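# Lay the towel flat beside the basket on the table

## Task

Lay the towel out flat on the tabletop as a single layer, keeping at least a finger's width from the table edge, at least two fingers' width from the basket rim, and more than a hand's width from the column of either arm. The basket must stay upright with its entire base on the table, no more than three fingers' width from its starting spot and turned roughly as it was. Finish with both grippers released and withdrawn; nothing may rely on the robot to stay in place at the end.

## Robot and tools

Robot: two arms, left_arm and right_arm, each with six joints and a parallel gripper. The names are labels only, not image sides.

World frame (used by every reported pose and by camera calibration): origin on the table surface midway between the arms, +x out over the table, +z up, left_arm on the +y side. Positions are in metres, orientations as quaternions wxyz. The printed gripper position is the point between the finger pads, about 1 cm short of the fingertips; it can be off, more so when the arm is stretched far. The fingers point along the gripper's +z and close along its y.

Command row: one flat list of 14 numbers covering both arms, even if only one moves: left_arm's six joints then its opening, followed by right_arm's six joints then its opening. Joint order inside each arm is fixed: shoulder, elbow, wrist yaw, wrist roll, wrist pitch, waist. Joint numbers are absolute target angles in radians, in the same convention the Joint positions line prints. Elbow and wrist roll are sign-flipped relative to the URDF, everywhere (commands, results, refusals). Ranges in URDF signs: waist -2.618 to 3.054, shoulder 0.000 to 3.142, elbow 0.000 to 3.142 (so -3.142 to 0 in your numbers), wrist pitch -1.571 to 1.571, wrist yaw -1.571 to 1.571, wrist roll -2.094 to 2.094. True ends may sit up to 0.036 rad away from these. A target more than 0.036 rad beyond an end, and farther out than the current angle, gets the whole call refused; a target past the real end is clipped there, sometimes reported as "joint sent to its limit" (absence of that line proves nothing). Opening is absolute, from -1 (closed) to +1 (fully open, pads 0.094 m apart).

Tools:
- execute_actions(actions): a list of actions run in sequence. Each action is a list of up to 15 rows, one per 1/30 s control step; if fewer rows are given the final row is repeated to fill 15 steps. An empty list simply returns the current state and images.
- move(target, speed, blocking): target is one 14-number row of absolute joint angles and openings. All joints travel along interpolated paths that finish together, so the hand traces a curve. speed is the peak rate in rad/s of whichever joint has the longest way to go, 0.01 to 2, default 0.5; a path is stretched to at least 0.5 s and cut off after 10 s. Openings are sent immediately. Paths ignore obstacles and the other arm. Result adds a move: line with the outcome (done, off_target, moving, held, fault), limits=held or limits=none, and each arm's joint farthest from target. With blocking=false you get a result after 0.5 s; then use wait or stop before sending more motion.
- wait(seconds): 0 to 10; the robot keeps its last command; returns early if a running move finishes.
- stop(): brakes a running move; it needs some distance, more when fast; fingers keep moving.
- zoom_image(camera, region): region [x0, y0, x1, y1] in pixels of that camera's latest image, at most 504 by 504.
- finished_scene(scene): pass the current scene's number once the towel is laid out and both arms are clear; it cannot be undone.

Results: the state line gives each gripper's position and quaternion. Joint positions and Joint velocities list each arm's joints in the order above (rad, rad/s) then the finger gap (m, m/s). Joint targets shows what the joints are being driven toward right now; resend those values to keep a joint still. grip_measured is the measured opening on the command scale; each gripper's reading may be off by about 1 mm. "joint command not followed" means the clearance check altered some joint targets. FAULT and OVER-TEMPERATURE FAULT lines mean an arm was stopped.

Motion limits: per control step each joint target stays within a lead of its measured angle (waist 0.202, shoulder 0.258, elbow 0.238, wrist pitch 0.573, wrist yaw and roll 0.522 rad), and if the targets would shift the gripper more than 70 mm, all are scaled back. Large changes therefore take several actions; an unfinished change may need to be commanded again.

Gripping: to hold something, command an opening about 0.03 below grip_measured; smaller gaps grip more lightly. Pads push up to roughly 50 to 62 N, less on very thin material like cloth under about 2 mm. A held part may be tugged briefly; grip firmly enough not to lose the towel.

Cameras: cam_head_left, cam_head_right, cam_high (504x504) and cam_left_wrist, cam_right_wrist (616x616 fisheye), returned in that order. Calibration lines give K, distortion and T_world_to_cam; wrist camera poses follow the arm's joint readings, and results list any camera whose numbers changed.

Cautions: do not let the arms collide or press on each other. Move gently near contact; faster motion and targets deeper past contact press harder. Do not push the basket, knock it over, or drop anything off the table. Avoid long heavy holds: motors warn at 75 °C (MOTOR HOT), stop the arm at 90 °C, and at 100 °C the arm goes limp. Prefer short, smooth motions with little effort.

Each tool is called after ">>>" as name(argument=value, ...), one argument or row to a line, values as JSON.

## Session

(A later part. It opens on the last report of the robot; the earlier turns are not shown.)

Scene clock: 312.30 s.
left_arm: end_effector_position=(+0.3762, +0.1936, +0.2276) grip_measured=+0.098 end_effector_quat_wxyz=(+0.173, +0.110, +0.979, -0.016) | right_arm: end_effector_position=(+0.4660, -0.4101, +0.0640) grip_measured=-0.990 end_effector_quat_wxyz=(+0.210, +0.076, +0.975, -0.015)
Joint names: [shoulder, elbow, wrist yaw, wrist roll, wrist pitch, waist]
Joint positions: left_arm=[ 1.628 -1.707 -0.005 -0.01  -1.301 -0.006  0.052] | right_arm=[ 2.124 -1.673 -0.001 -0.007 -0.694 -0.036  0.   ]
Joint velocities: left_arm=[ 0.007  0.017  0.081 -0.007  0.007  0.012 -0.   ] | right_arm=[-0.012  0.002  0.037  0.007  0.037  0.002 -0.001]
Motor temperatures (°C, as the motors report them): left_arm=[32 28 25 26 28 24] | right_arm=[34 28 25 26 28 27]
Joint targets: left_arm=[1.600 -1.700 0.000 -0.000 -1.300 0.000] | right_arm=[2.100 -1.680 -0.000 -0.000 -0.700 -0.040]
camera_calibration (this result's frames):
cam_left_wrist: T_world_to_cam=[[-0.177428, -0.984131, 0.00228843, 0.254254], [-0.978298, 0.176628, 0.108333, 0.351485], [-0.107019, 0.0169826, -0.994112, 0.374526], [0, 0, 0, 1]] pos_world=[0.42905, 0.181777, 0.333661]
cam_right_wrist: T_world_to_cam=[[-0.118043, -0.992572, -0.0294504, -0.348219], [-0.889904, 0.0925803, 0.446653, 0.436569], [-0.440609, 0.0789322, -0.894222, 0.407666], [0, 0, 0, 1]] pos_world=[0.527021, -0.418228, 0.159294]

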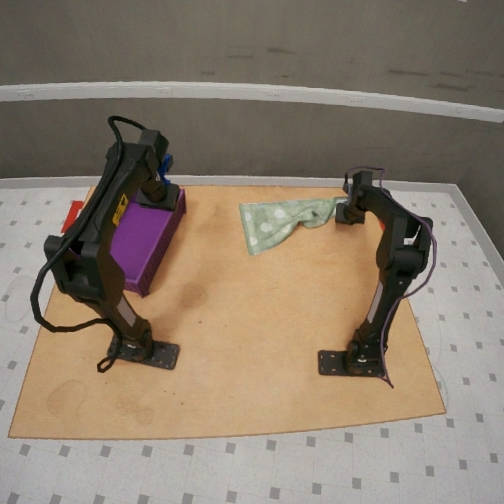

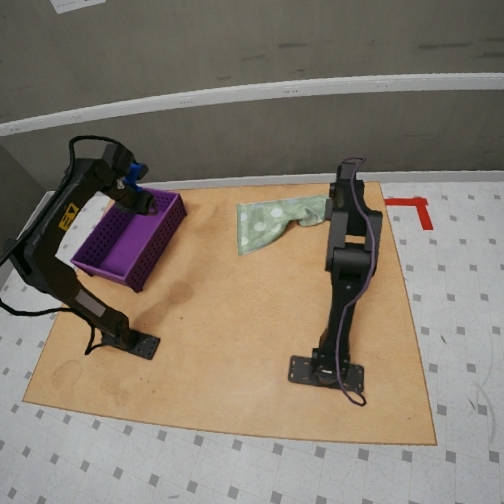

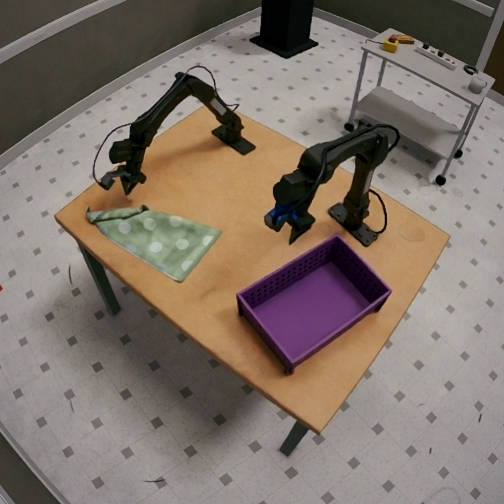

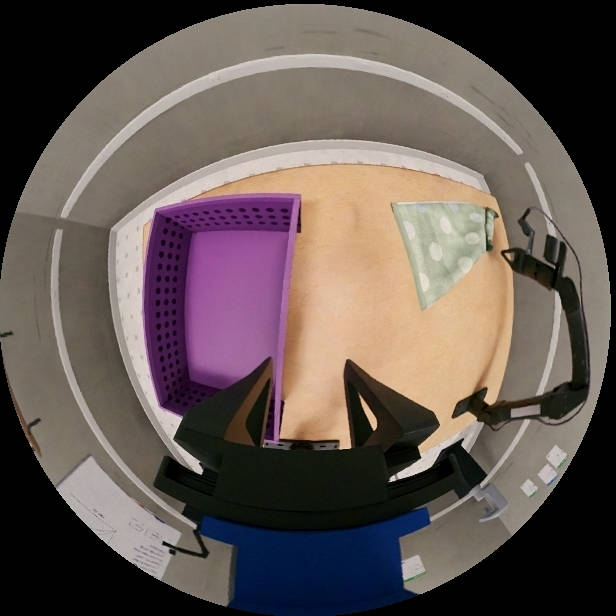

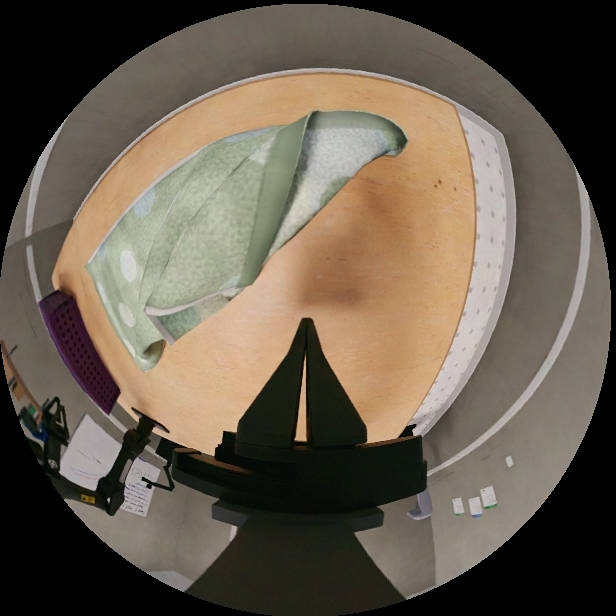

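>>> move(
  target=[1.6,-1.7,0,0,-1.3,0,0.1,1.5,-1.5,0,0,-1.3,-0.6,0.1],
  speed=1.5,
)

>>> zoom_image(
  camera="cam_head_right",
  region=[210,170,410,280],
)

>>> zoom_image(
  camera="cam_high",
  region=[50,170,250,300],
)

Scene clock: 317.17 s.
left_arm: end_effector_position=(+0.3762, +0.1936, +0.2276) grip_measured=+0.098 end_effector_quat_wxyz=(+0.173, +0.110, +0.979, -0.016) | right_arm: end_effector_position=(+0.2002, -0.5438, +0.2089) grip_measured=+0.098 end_effector_quat_wxyz=(+0.137, +0.353, +0.924, -0.054)
Joint names: [shoulder, elbow, wrist yaw, wrist roll, wrist pitch, waist]
Joint positions: left_arm=[ 1.628 -1.707 -0.005 -0.01  -1.301 -0.006  0.052] | right_arm=[ 1.49  -1.51   0.005 -0.007 -1.294 -0.609  0.052]
Joint velocities: left_arm=[-0.002  0.007 -0.037 -0.081  0.022 -0.002  0.   ] | right_arm=[ 0.007  0.012 -0.022 -0.022 -0.037 -0.007 -0.001]
Motor temperatures (°C, as the motors report them): left_arm=[32 28 25 26 28 24] | right_arm=[34 28 25 26 28 27]
Joint targets: left_arm=[1.600 -1.700 0.000 -0.000 -1.300 -0.000] | right_arm=[1.500 -1.500 0.000 0.000 -1.300 -0.600]
move: off_target (left_arm); limits=none; left_arm: farthest joint: the shoulder, 0.028 radians from its target (0.028 radians at the start); right_arm: farthest joint: the shoulder, 0.010 radians from its target (0.624 radians at the start)
camera_calibration (this result's frames):
cam_left_wrist: T_world_to_cam=[[-0.177428, -0.984131, 0.00228843, 0.254254], [-0.978298, 0.176628, 0.108333, 0.351485], [-0.107019, 0.0169826, -0.994112, 0.374526], [0, 0, 0, 1]] pos_world=[0.42905, 0.181777, 0.333661]
cam_right_wrist: T_world_to_cam=[[-0.641615, -0.766552, -0.0269894, -0.280879], [-0.64586, 0.520944, 0.558107, 0.308508], [-0.413758, 0.375521, -0.82933, 0.57298], [0, 0, 0, 1]] pos_world=[0.256112, -0.59119, 0.295429]

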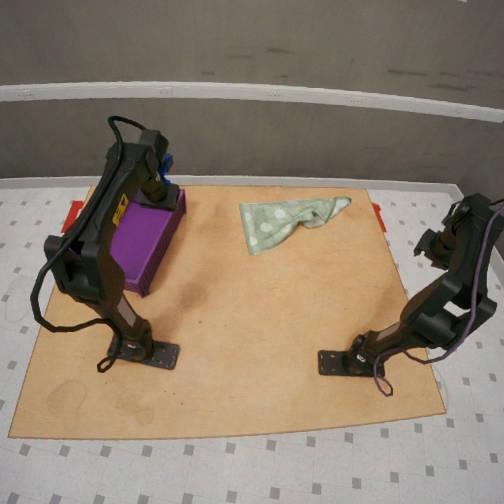

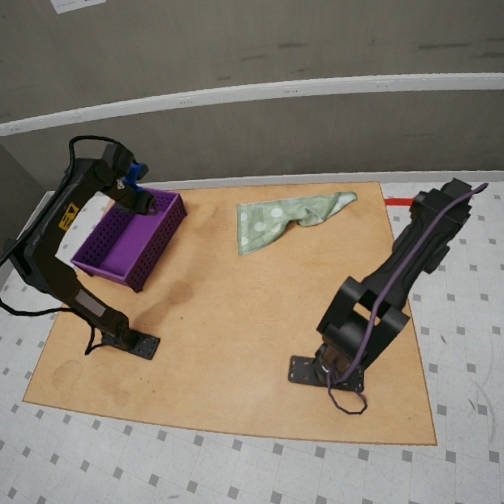

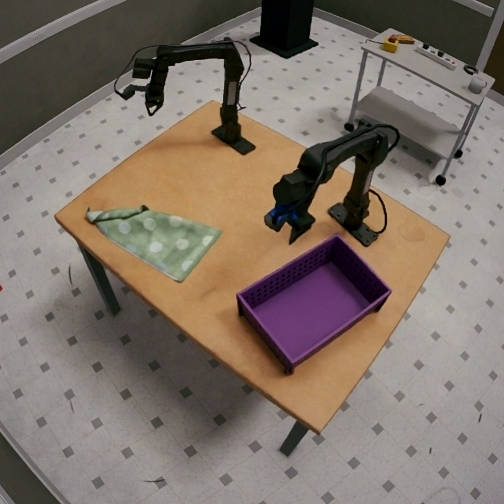

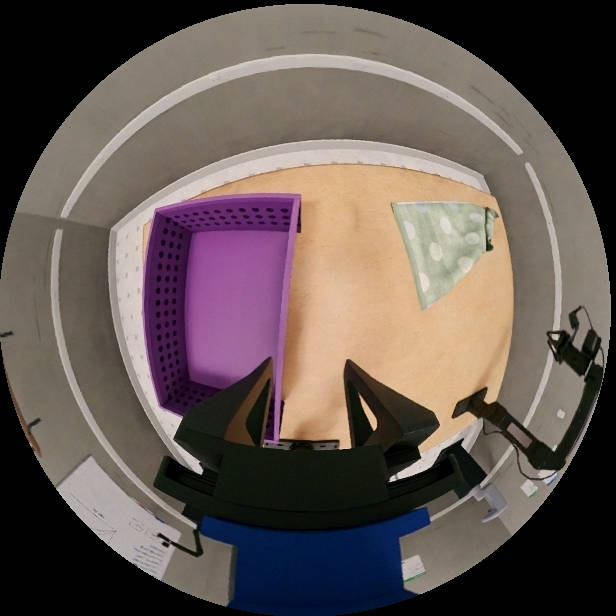

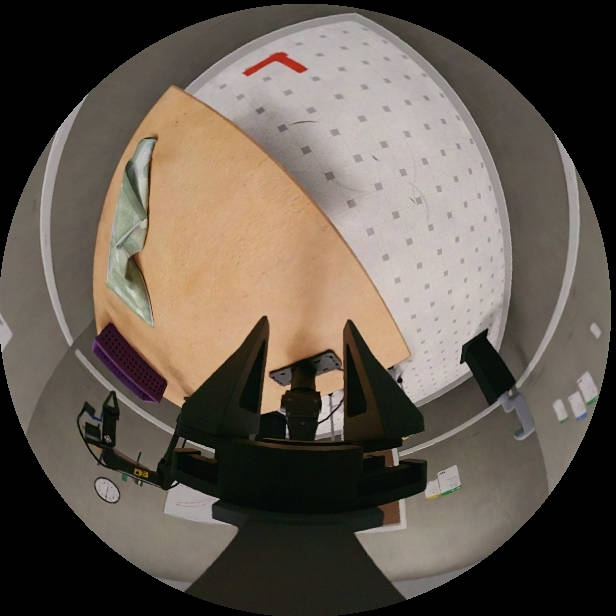

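Region (210, 170, 410, 280) of cam_head_right's 504x504 image, scaled by 2.520, with more detail than that image has; it fills the top 277 rows of this view, and the rest is white.

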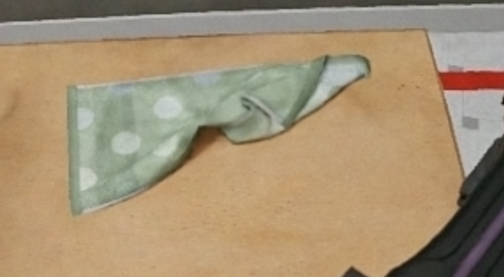

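Region (50, 170, 250, 300) of cam_high's 504x504 image, scaled by 2.520, with more detail than that image has; it fills the top 328 rows of this view, and the rest is white.

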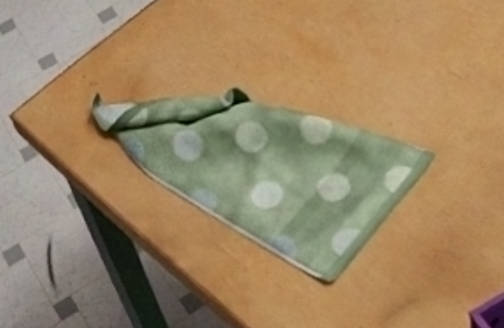

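>>> move(
  target=[1.6,-1.7,0,0,-1.3,0,0.1,1.86,-1.65,0,0,-0.933,0.05,0.1],
  speed=1.5,
)

>>> zoom_image(
  camera="cam_right_wrist",
  region=[60,60,460,400],
)

Scene clock: 334.23 s.
left_arm: end_effector_position=(+0.3762, +0.1936, +0.2276) grip_measured=+0.098 end_effector_quat_wxyz=(+0.173, +0.110, +0.979, -0.016) | right_arm: end_effector_position=(+0.4037, -0.3582, +0.1416) grip_measured=+0.098 end_effector_quat_wxyz=(+0.190, +0.029, +0.981, -0.002)
Joint names: [shoulder, elbow, wrist yaw, wrist roll, wrist pitch, waist]
Joint positions: left_arm=[ 1.628 -1.707 -0.005 -0.01  -1.301 -0.006  0.052] | right_arm=[ 1.862 -1.624 -0.005 -0.006 -0.95   0.058  0.052]
Joint velocities: left_arm=[ 0.007 -0.002 -0.007  0.022 -0.051 -0.022 -0.   ] | right_arm=[ 0.002 -0.002 -0.081  0.066 -0.022 -0.007 -0.   ]
Motor temperatures (°C, as the motors report them): left_arm=[32 28 25 26 28 24] | right_arm=[32 28 25 26 28 27]
Joint targets: left_arm=[1.600 -1.700 -0.000 0.000 -1.300 -0.000] | right_arm=[1.860 -1.650 0.000 0.000 -0.933 0.050]
move: off_target (left_arm, right_arm); limits=none; left_arm: farthest joint: the shoulder, 0.028 radians from its target (0.028 radians at the start); right_arm: farthest joint: the elbow, 0.026 radians from its target (0.140 radians at the start)
camera_calibration (this result's frames):
cam_left_wrist: T_world_to_cam=[[-0.177428, -0.984131, 0.00228843, 0.254254], [-0.978298, 0.176628, 0.108333, 0.351485], [-0.107019, 0.0169826, -0.994112, 0.374526], [0, 0, 0, 1]] pos_world=[0.42905, 0.181777, 0.333661]
cam_right_wrist: T_world_to_cam=[[-0.0234244, -0.999159, -0.0336436, -0.341741], [-0.874894, 0.00420398, 0.484296, 0.29865], [-0.483747, 0.0407789, -0.874257, 0.446365], [0, 0, 0, 1]] pos_world=[0.46921, -0.360911, 0.234105]

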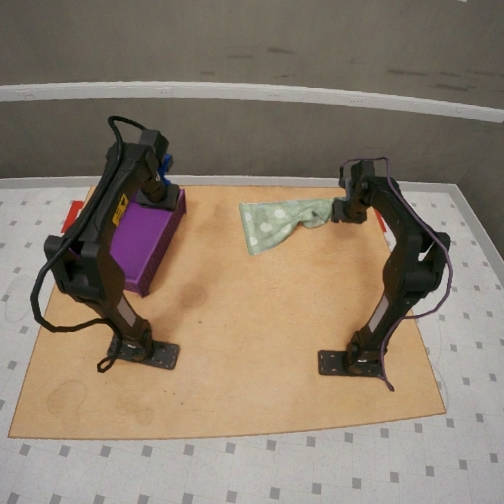

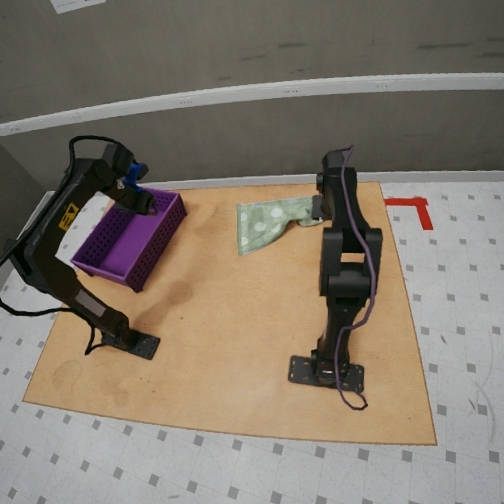

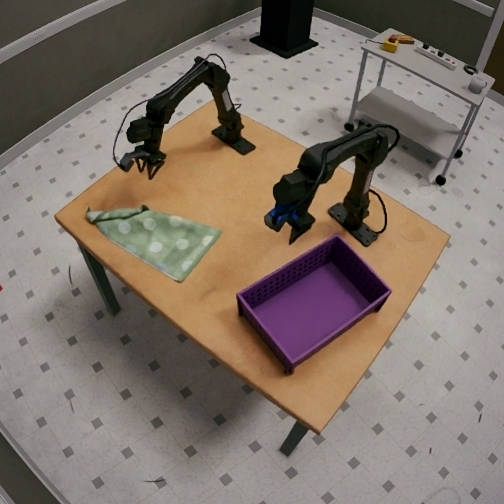

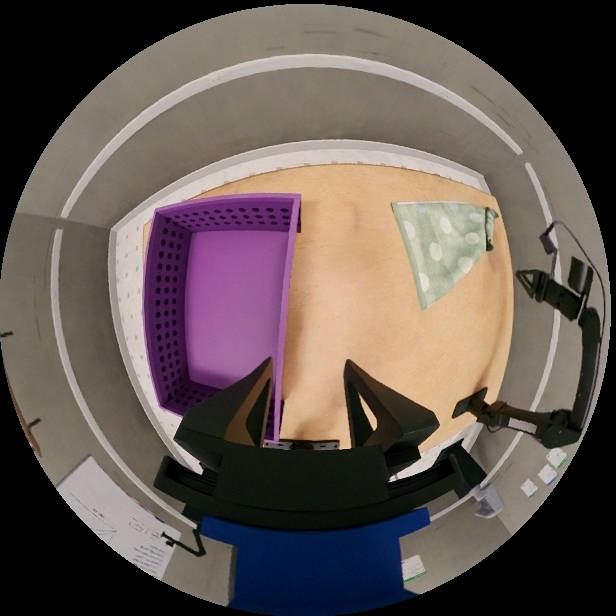

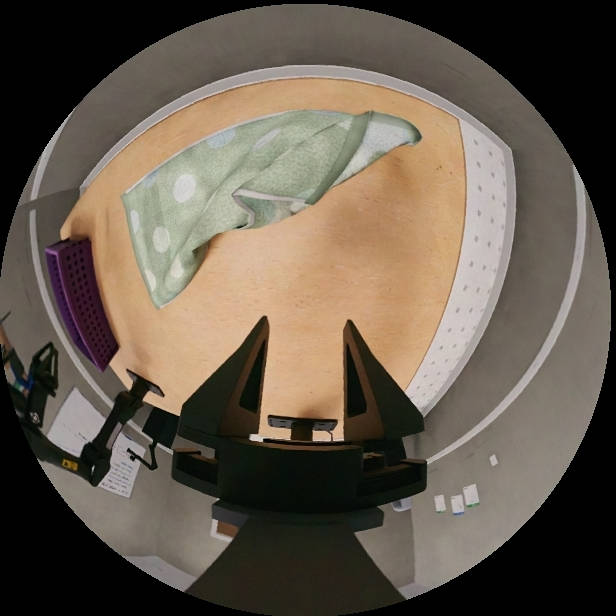

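Region (60, 60, 460, 400) of cam_right_wrist's 616x616 image, scaled by 1.260, with more detail than that image has; it fills the top 428 rows of this view, and the rest is white.

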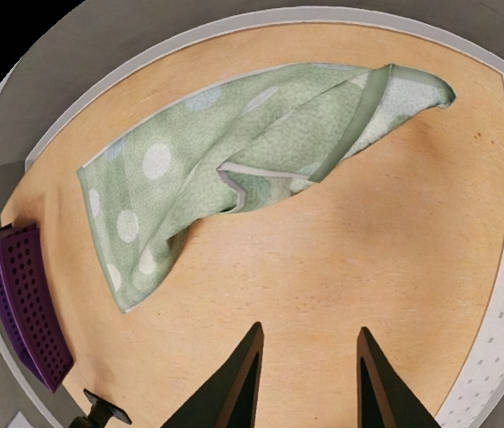

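>>> move(
  target=[1.6,-1.7,0,0,-1.3,0,0.1,1.84,-0.94,0,1.57,0.352,0.03,-0.1],
  speed=1.5,
)

Scene clock: 349.30 s.
left_arm: end_effector_position=(+0.3761, +0.1937, +0.2276) grip_measured=+0.098 end_effector_quat_wxyz=(+0.172, +0.110, +0.979, -0.015) | right_arm: end_effector_position=(+0.4655, -0.3709, +0.0814) grip_measured=-0.098 end_effector_quat_wxyz=(-0.327, +0.597, -0.642, +0.352)
Joint names: [shoulder, elbow, wrist yaw, wrist roll, wrist pitch, waist]
Joint positions: left_arm=[ 1.628 -1.707 -0.005 -0.01  -1.301 -0.006  0.052] | right_arm=[ 1.862 -0.952  0.001  1.57   0.342  0.042  0.042]
Joint velocities: left_arm=[-0.007 -0.012 -0.037 -0.007  0.007  0.007  0.001] | right_arm=[-0.007 -0.007  0.022  0.022  0.022 -0.017  0.   ]
Motor temperatures (°C, as the motors report them): left_arm=[32 28 25 26 28 24] | right_arm=[32 28 25 26 29 27]
Joint targets: left_arm=[1.600 -1.700 0.000 0.000 -1.300 0.000] | right_arm=[1.840 -0.940 -0.000 1.570 0.352 0.030]
move: off_target (left_arm, right_arm); limits=none; left_arm: farthest joint: the shoulder, 0.028 radians from its target (0.028 radians at the start); right_arm: farthest joint: the shoulder, 0.022 radians from its target (0.022 radians at the start)
camera_calibration (this result's frames):
cam_left_wrist: T_world_to_cam=[[-0.177427, -0.984131, 0.00227461, 0.25426], [-0.978257, 0.176619, 0.108712, 0.3513], [-0.107389, 0.0170634, -0.994071, 0.374598], [0, 0, 0, 1]] pos_world=[0.429002, 0.181787, 0.333608]
cam_right_wrist: T_world_to_cam=[[0.56946, -0.0188979, 0.821802, -0.337082], [-0.674558, -0.582079, 0.454043, 0.0736988], [0.469773, -0.812912, -0.344218, -0.379464], [0, 0, 0, 1]] pos_world=[0.419931, -0.271942, 0.112934]

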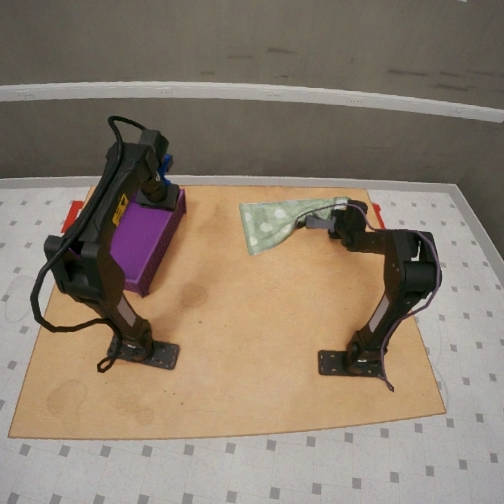

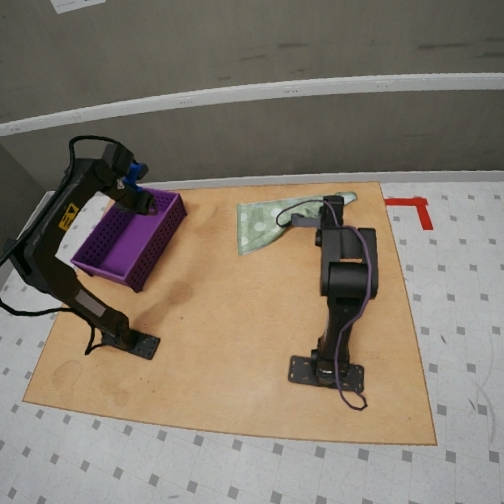

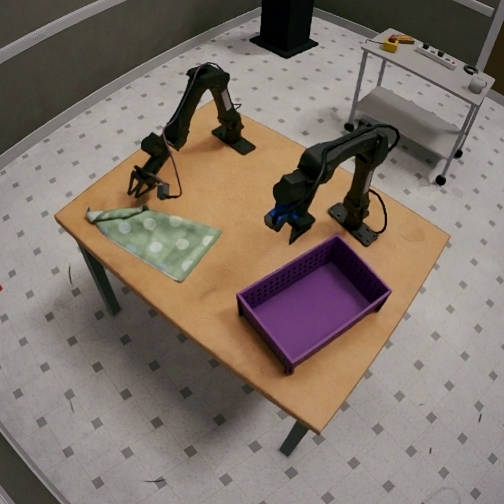

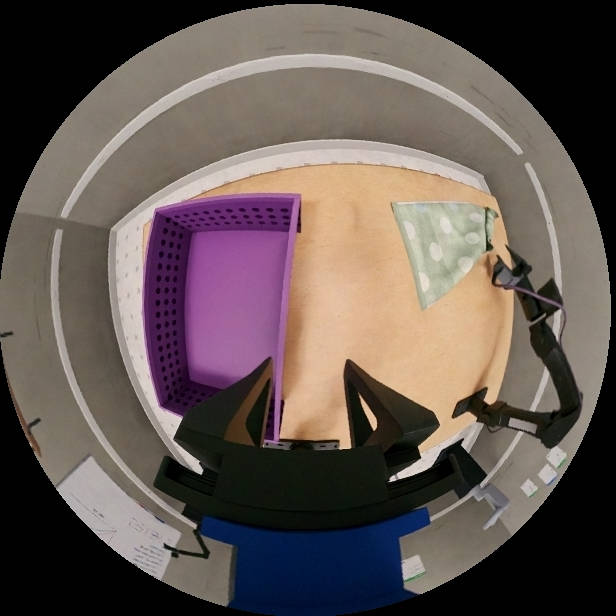

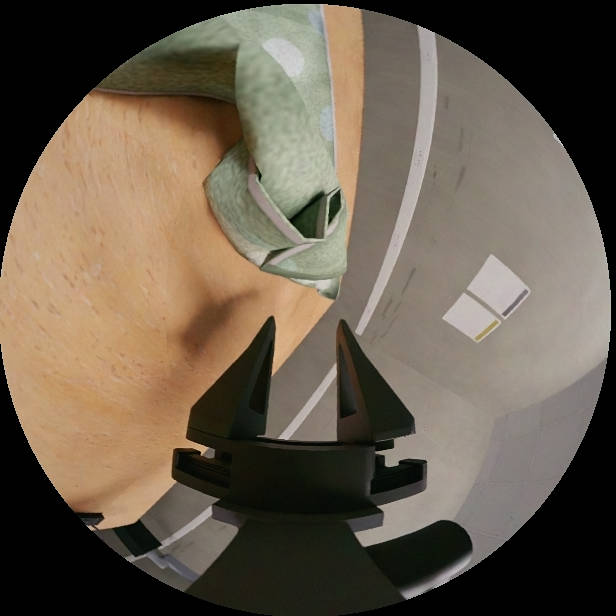

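>>> move(
  target=[1.6,-1.7,0,0,-1.3,0,0.1,1.90,-0.765,0,1.57,0.587,0.04,-0.1],
  speed=0.6,
)

Scene clock: 353.90 s.
left_arm: end_effector_position=(+0.3761, +0.1937, +0.2276) grip_measured=+0.098 end_effector_quat_wxyz=(+0.172, +0.110, +0.979, -0.015) | right_arm: end_effector_position=(+0.4396, -0.3692, +0.0456) grip_measured=-0.098 end_effector_quat_wxyz=(-0.334, +0.593, -0.638, +0.360)
Joint names: [shoulder, elbow, wrist yaw, wrist roll, wrist pitch, waist]
Joint positions: left_arm=[ 1.628 -1.707 -0.005 -0.01  -1.301 -0.006  0.052] | right_arm=[ 1.894 -0.773  0.002  1.572  0.577  0.042  0.042]
Joint velocities: left_arm=[-0.002 -0.022 -0.051  0.007 -0.037 -0.012 -0.001] | right_arm=[ 0.007 -0.002 -0.037 -0.007 -0.007 -0.007  0.001]
Motor temperatures (°C, as the motors report them): left_arm=[32 28 25 26 28 24] | right_arm=[32 28 25 26 30 27]
Joint targets: left_arm=[1.600 -1.700 -0.000 -0.000 -1.300 -0.000] | right_arm=[1.900 -0.765 0.000 1.570 0.587 0.040]
move: off_target (left_arm); limits=none; left_arm: farthest joint: the shoulder, 0.028 radians from its target (0.028 radians at the start); right_arm: farthest joint: the wrist pitch, 0.010 radians from its target (0.244 radians at the start)
camera_calibration (this result's frames):
cam_left_wrist: T_world_to_cam=[[-0.177427, -0.984131, 0.00227461, 0.25426], [-0.978257, 0.176619, 0.108712, 0.3513], [-0.107389, 0.0170634, -0.994071, 0.374598], [0, 0, 0, 1]] pos_world=[0.429002, 0.181787, 0.333608]
cam_right_wrist: T_world_to_cam=[[0.550339, -0.016029, 0.834787, -0.284005], [-0.684791, -0.580684, 0.440303, 0.0790827], [0.47769, -0.813971, -0.33055, -0.382683], [0, 0, 0, 1]] pos_world=[0.393258, -0.270123, 0.0757677]

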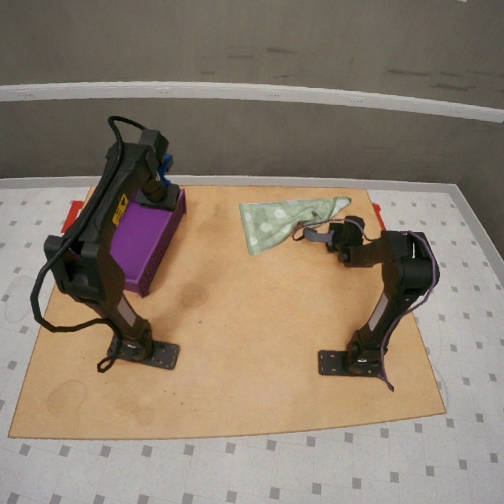

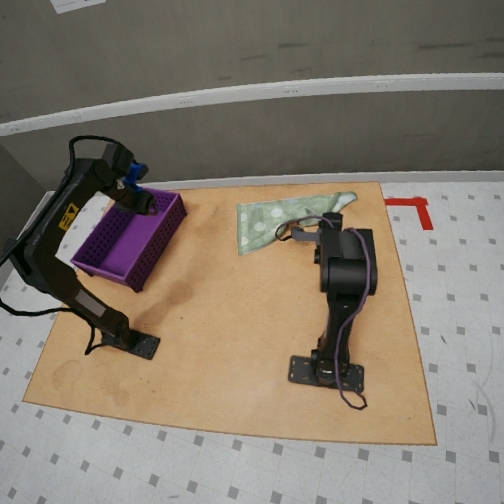

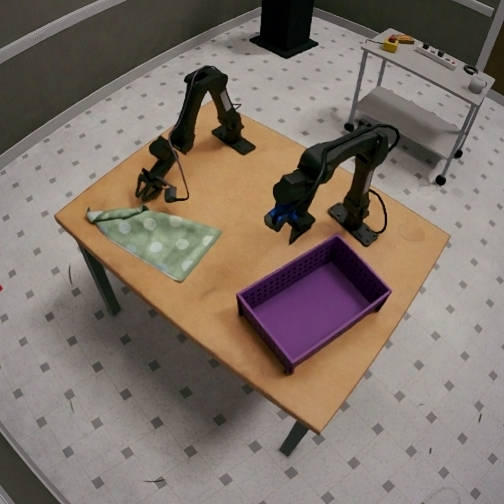

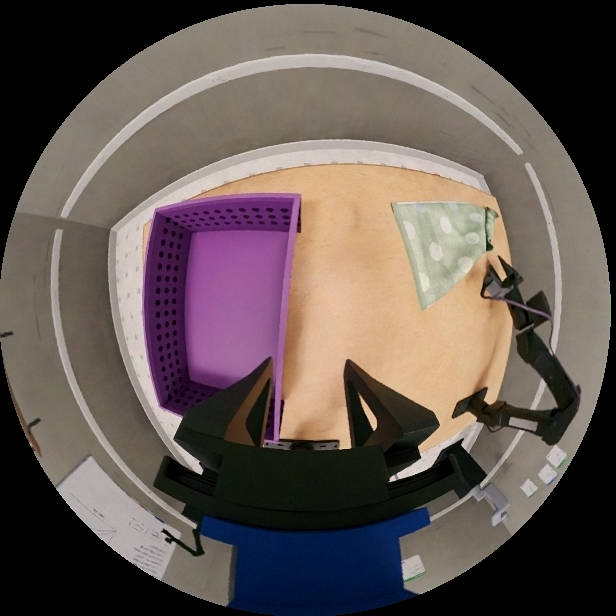

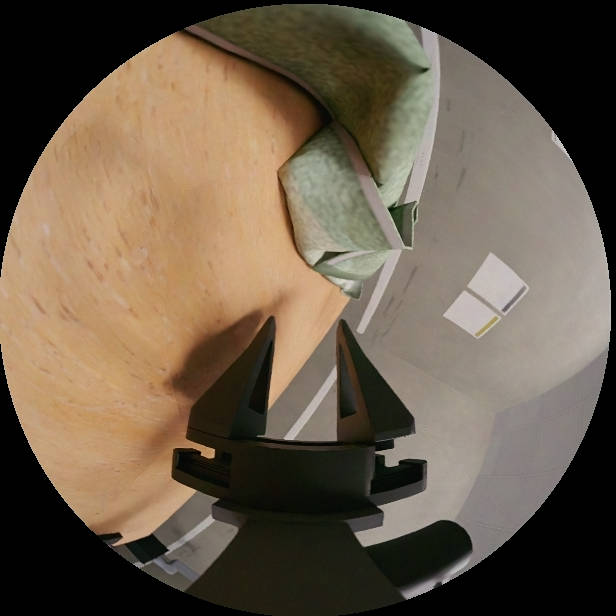

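>>> execute_actions(
  actions=[
    [[1.6,-1.7,0,0,-1.3,0,0.1,1.935,-0.75,0,1.57,0.637,0.04,-0.1]],
    [[1.6,-1.7,0,0,-1.3,0,0.1,1.935,-0.75,0,1.57,0.637,0.04,-0.1]],
    [[1.6,-1.7,0,0,-1.3,0,0.1,1.99,-0.846,0,1.57,0.60,0.04,-0.1]],
    [[1.6,-1.7,0,0,-1.3,0,0.1,2.05,-0.942,0,1.57,0.56,0.04,-0.1]],
    [[1.6,-1.7,0,0,-1.3,0,0.1,2.05,-0.942,0,1.57,0.56,0.04,-0.1]],
  ],
)

Scene clock: 359.77 s.
left_arm: end_effector_position=(+0.3761, +0.1937, +0.2276) grip_measured=+0.098 end_effector_quat_wxyz=(+0.172, +0.110, +0.979, -0.015) | right_arm: end_effector_position=(+0.4770, -0.3719, +0.0348) grip_measured=-0.099 end_effector_quat_wxyz=(-0.337, +0.592, -0.636, +0.364)
Joint names: [shoulder, elbow, wrist yaw, wrist roll, wrist pitch, waist]
Joint positions: left_arm=[ 1.628 -1.707 -0.005 -0.01  -1.301 -0.006  0.052] | right_arm=[ 2.036 -0.922  0.002  1.572  0.581  0.042  0.042]
Joint velocities: left_arm=[-0.002  0.022 -0.081  0.095 -0.007 -0.007 -0.   ] | right_arm=[ 0.002  0.007 -0.066 -0.081  0.051 -0.017  0.   ]
Motor temperatures (°C, as the motors report them): left_arm=[32 28 25 26 28 24] | right_arm=[32 28 25 26 30 27]
Joint targets: left_arm=[1.600 -1.700 0.000 -0.000 -1.300 0.000] | right_arm=[2.050 -0.942 0.000 1.570 0.560 0.040]
camera_calibration (this result's frames):
cam_left_wrist: T_world_to_cam=[[-0.177427, -0.984131, 0.00227461, 0.25426], [-0.978257, 0.176619, 0.108712, 0.3513], [-0.107389, 0.0170634, -0.994071, 0.374598], [0, 0, 0, 1]] pos_world=[0.429002, 0.181787, 0.333608]
cam_right_wrist: T_world_to_cam=[[0.541148, -0.0146211, 0.840801, -0.290894], [-0.689549, -0.580012, 0.433715, 0.110568], [0.481333, -0.814477, -0.323954, -0.408482], [0, 0, 0, 1]] pos_world=[0.430275, -0.272822, 0.0642991]

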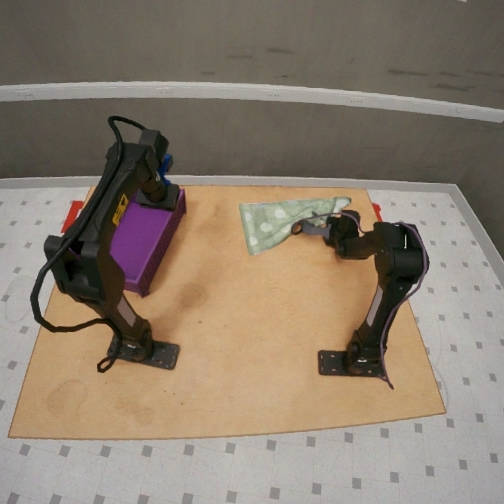

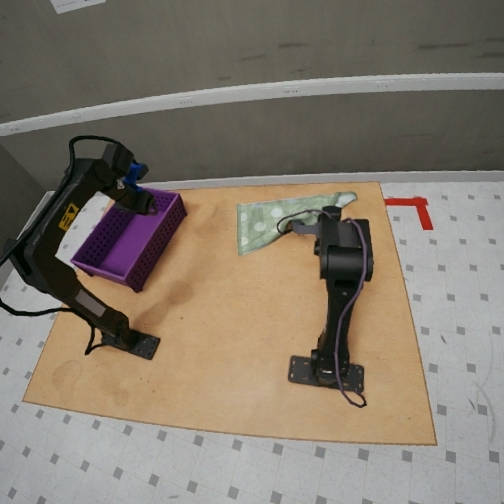

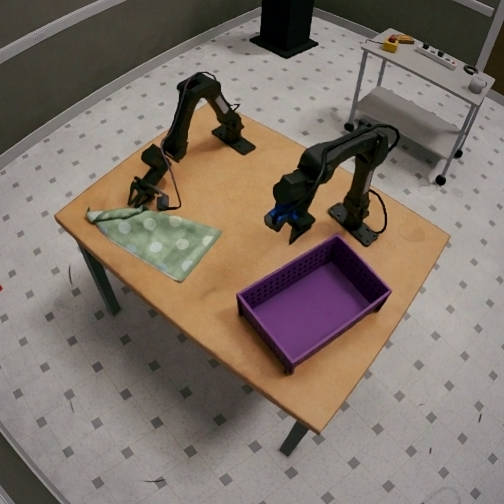

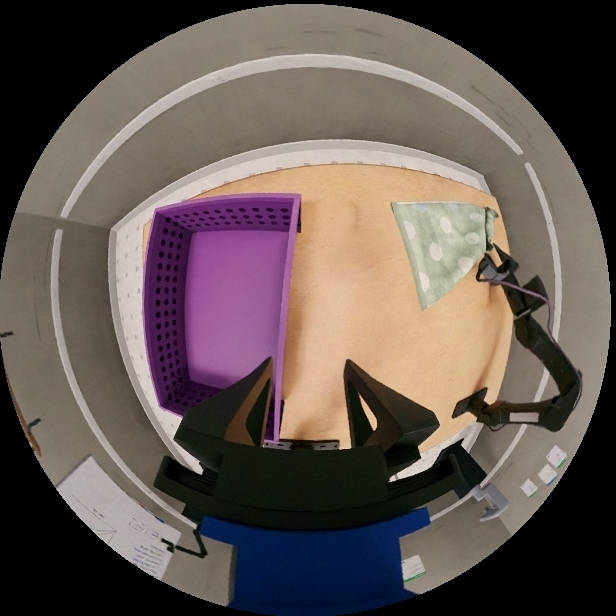

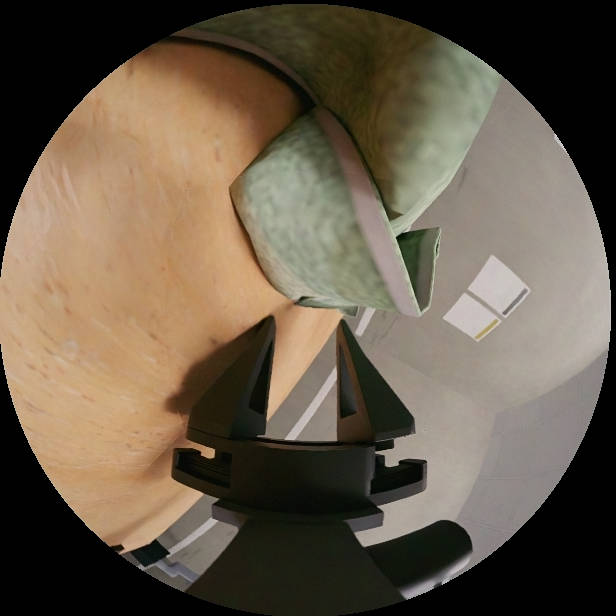

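>>> execute_actions(
  actions=[
    [[1.6,-1.7,0,0,-1.3,0,0.1,2.11,-1.04,0,1.57,0.52,0.04,-0.1]],
    [[1.6,-1.7,0,0,-1.3,0,0.1,2.17,-1.135,0,1.57,0.485,0.04,-0.1]],
    [[1.6,-1.7,0,0,-1.3,0,0.1,2.17,-1.135,0,1.57,0.485,0.04,-0.1]],
  ],
)

Scene clock: 363.57 s.
left_arm: end_effector_position=(+0.3761, +0.1937, +0.2276) grip_measured=+0.098 end_effector_quat_wxyz=(+0.172, +0.110, +0.979, -0.015) | right_arm: end_effector_position=(+0.5201, -0.3750, +0.0360) grip_measured=-0.099 end_effector_quat_wxyz=(-0.342, +0.589, -0.632, +0.370)
Joint names: [shoulder, elbow, wrist yaw, wrist roll, wrist pitch, waist]
Joint positions: left_arm=[ 1.628 -1.707 -0.005 -0.01  -1.301 -0.006  0.052] | right_arm=[ 2.154 -1.115  0.002  1.574  0.525  0.042  0.042]
Joint velocities: left_arm=[ 0.002 -0.017 -0.007 -0.022  0.022  0.007 -0.   ] | right_arm=[-0.002 -0.002 -0.037 -0.007 -0.007  0.012 -0.   ]
Motor temperatures (°C, as the motors report them): left_arm=[32 28 25 26 28 24] | right_arm=[32 28 25 26 30 27]
Joint targets: left_arm=[1.600 -1.700 -0.000 -0.000 -1.300 -0.000] | right_arm=[2.170 -1.135 0.000 1.570 0.485 0.040]
camera_calibration (this result's frames):
cam_left_wrist: T_world_to_cam=[[-0.177427, -0.984131, 0.00227461, 0.25426], [-0.978257, 0.176619, 0.108712, 0.3513], [-0.107389, 0.0170634, -0.994071, 0.374598], [0, 0, 0, 1]] pos_world=[0.429002, 0.181787, 0.333608]
cam_right_wrist: T_world_to_cam=[[0.525148, -0.0119464, 0.850927, -0.30633], [-0.697206, -0.579393, 0.422145, 0.142671], [0.487979, -0.81496, -0.312596, -0.435453], [0, 0, 0, 1]] pos_world=[0.472831, -0.275874, 0.0643159]

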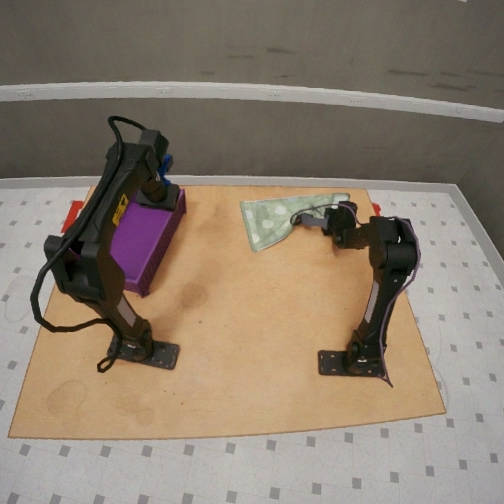

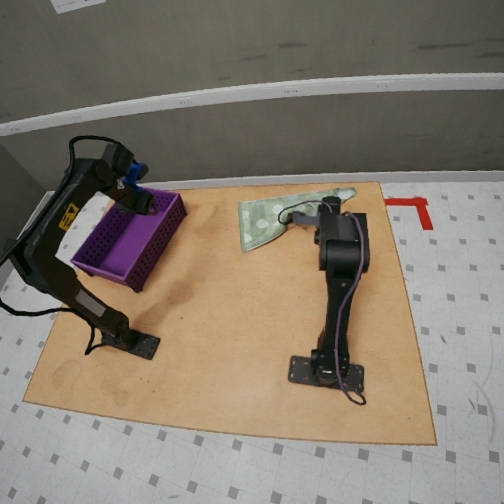

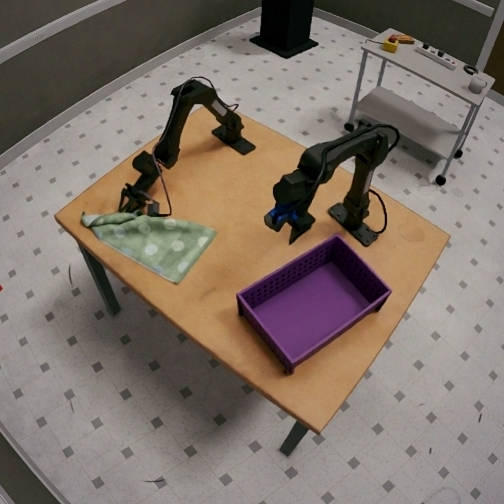

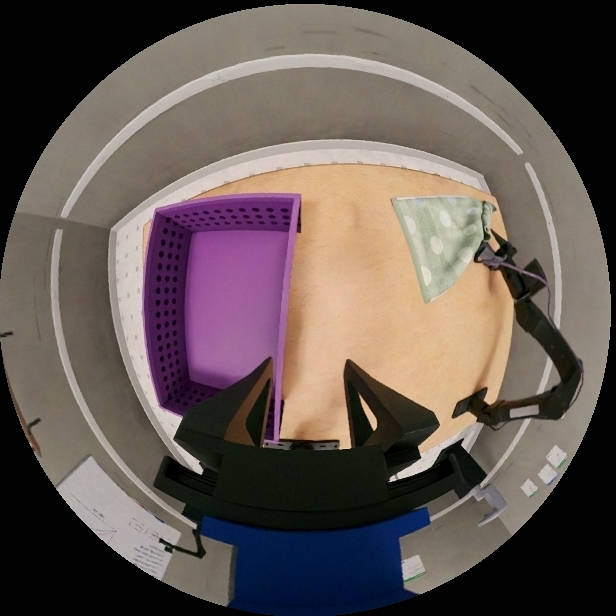

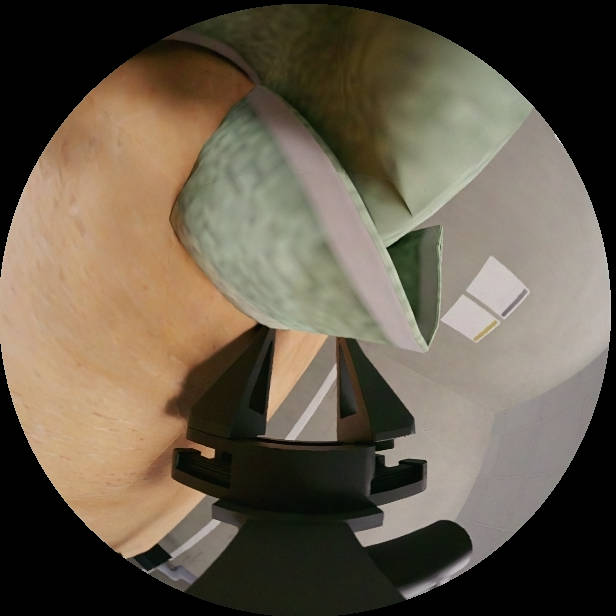

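>>> execute_actions(
  actions=[
    [[1.6,-1.7,0,0,-1.3,0,0.1,2.17,-1.135,0,1.57,0.485,0.04,-0.6]],
    [[1.6,-1.7,0,0,-1.3,0,0.1,2.17,-1.135,0,1.57,0.485,0.04,-1]],
    [[1.6,-1.7,0,0,-1.3,0,0.1,2.17,-1.135,0,1.57,0.485,0.04,-1]],
    [[1.6,-1.7,0,0,-1.3,0,0.1,2.05,-1.16,0,1.57,0.33,0.04,-1]],
    [[1.6,-1.7,0,0,-1.3,0,0.1,2.05,-1.16,0,1.57,0.33,0.04,-1]],
  ],
)

Scene clock: 368.77 s.
left_arm: end_effector_position=(+0.3761, +0.1937, +0.2276) grip_measured=+0.098 end_effector_quat_wxyz=(+0.172, +0.110, +0.979, -0.015) | right_arm: end_effector_position=(+0.5123, -0.3747, +0.0593) grip_measured=-0.990 end_effector_quat_wxyz=(-0.325, +0.599, -0.642, +0.352)
Joint names: [shoulder, elbow, wrist yaw, wrist roll, wrist pitch, waist]
Joint positions: left_arm=[ 1.628 -1.707 -0.005 -0.01  -1.301 -0.006  0.052] | right_arm=[ 2.06  -1.144  0.003  1.574  0.344  0.042  0.   ]
Joint velocities: left_arm=[ 0.007 -0.002  0.037 -0.037 -0.007  0.012  0.001] | right_arm=[-0.002 -0.022 -0.051  0.037  0.051  0.012 -0.001]
Motor temperatures (°C, as the motors report them): left_arm=[32 28 25 26 28 24] | right_arm=[32 28 25 26 30 27]
Joint targets: left_arm=[1.600 -1.700 -0.000 -0.000 -1.300 0.000] | right_arm=[2.050 -1.160 0.000 1.570 0.330 0.040]
camera_calibration (this result's frames):
cam_left_wrist: T_world_to_cam=[[-0.177427, -0.984131, 0.00227461, 0.25426], [-0.978257, 0.176619, 0.108712, 0.3513], [-0.107389, 0.0170634, -0.994071, 0.374598], [0, 0, 0, 1]] pos_world=[0.429002, 0.181787, 0.333608]
cam_right_wrist: T_world_to_cam=[[0.573499, -0.0150732, 0.819067, -0.346089], [-0.672116, -0.580282, 0.459927, 0.11213], [0.468357, -0.814276, -0.342922, -0.411931], [0, 0, 0, 1]] pos_world=[0.466777, -0.275575, 0.0906384]

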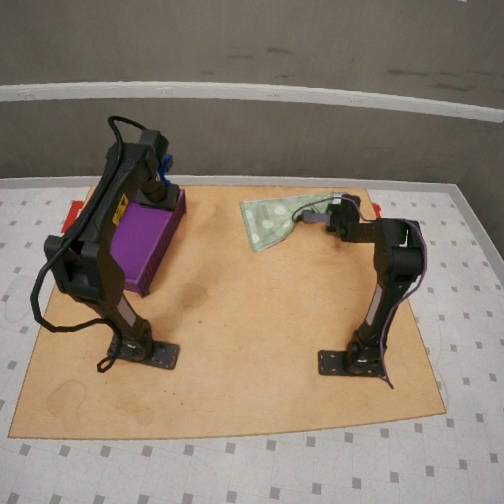

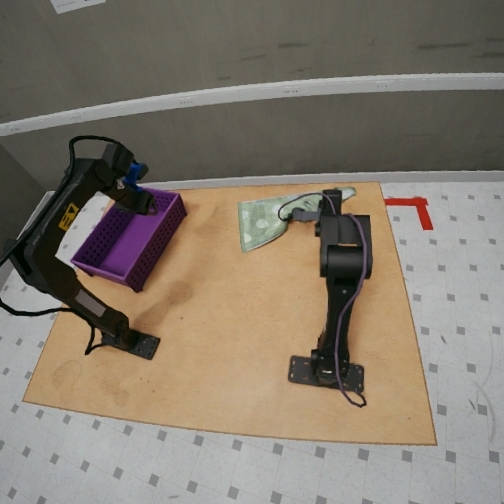

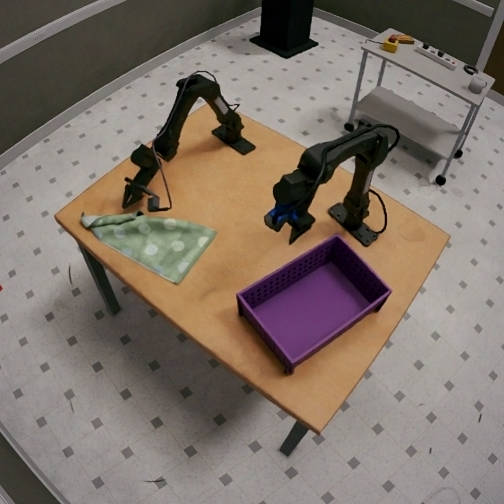

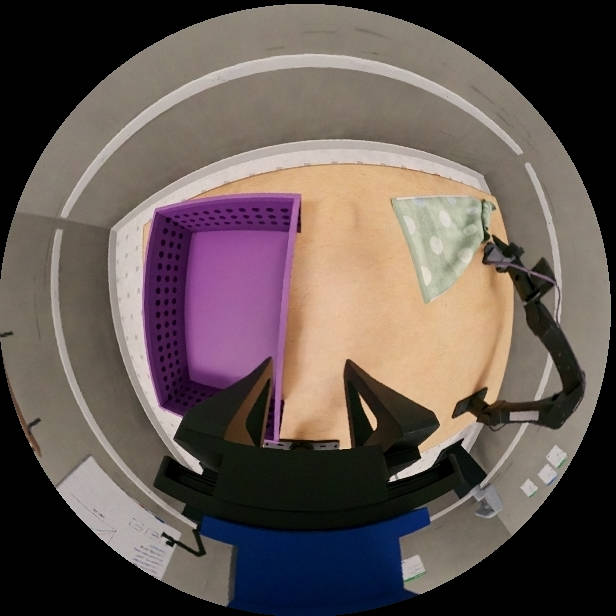

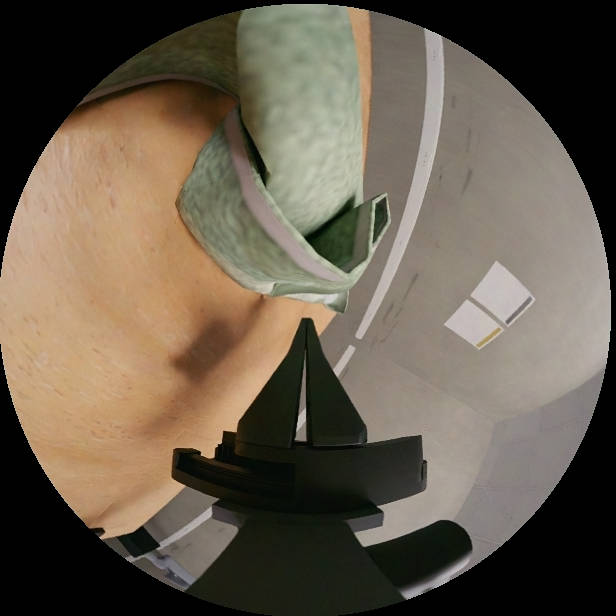

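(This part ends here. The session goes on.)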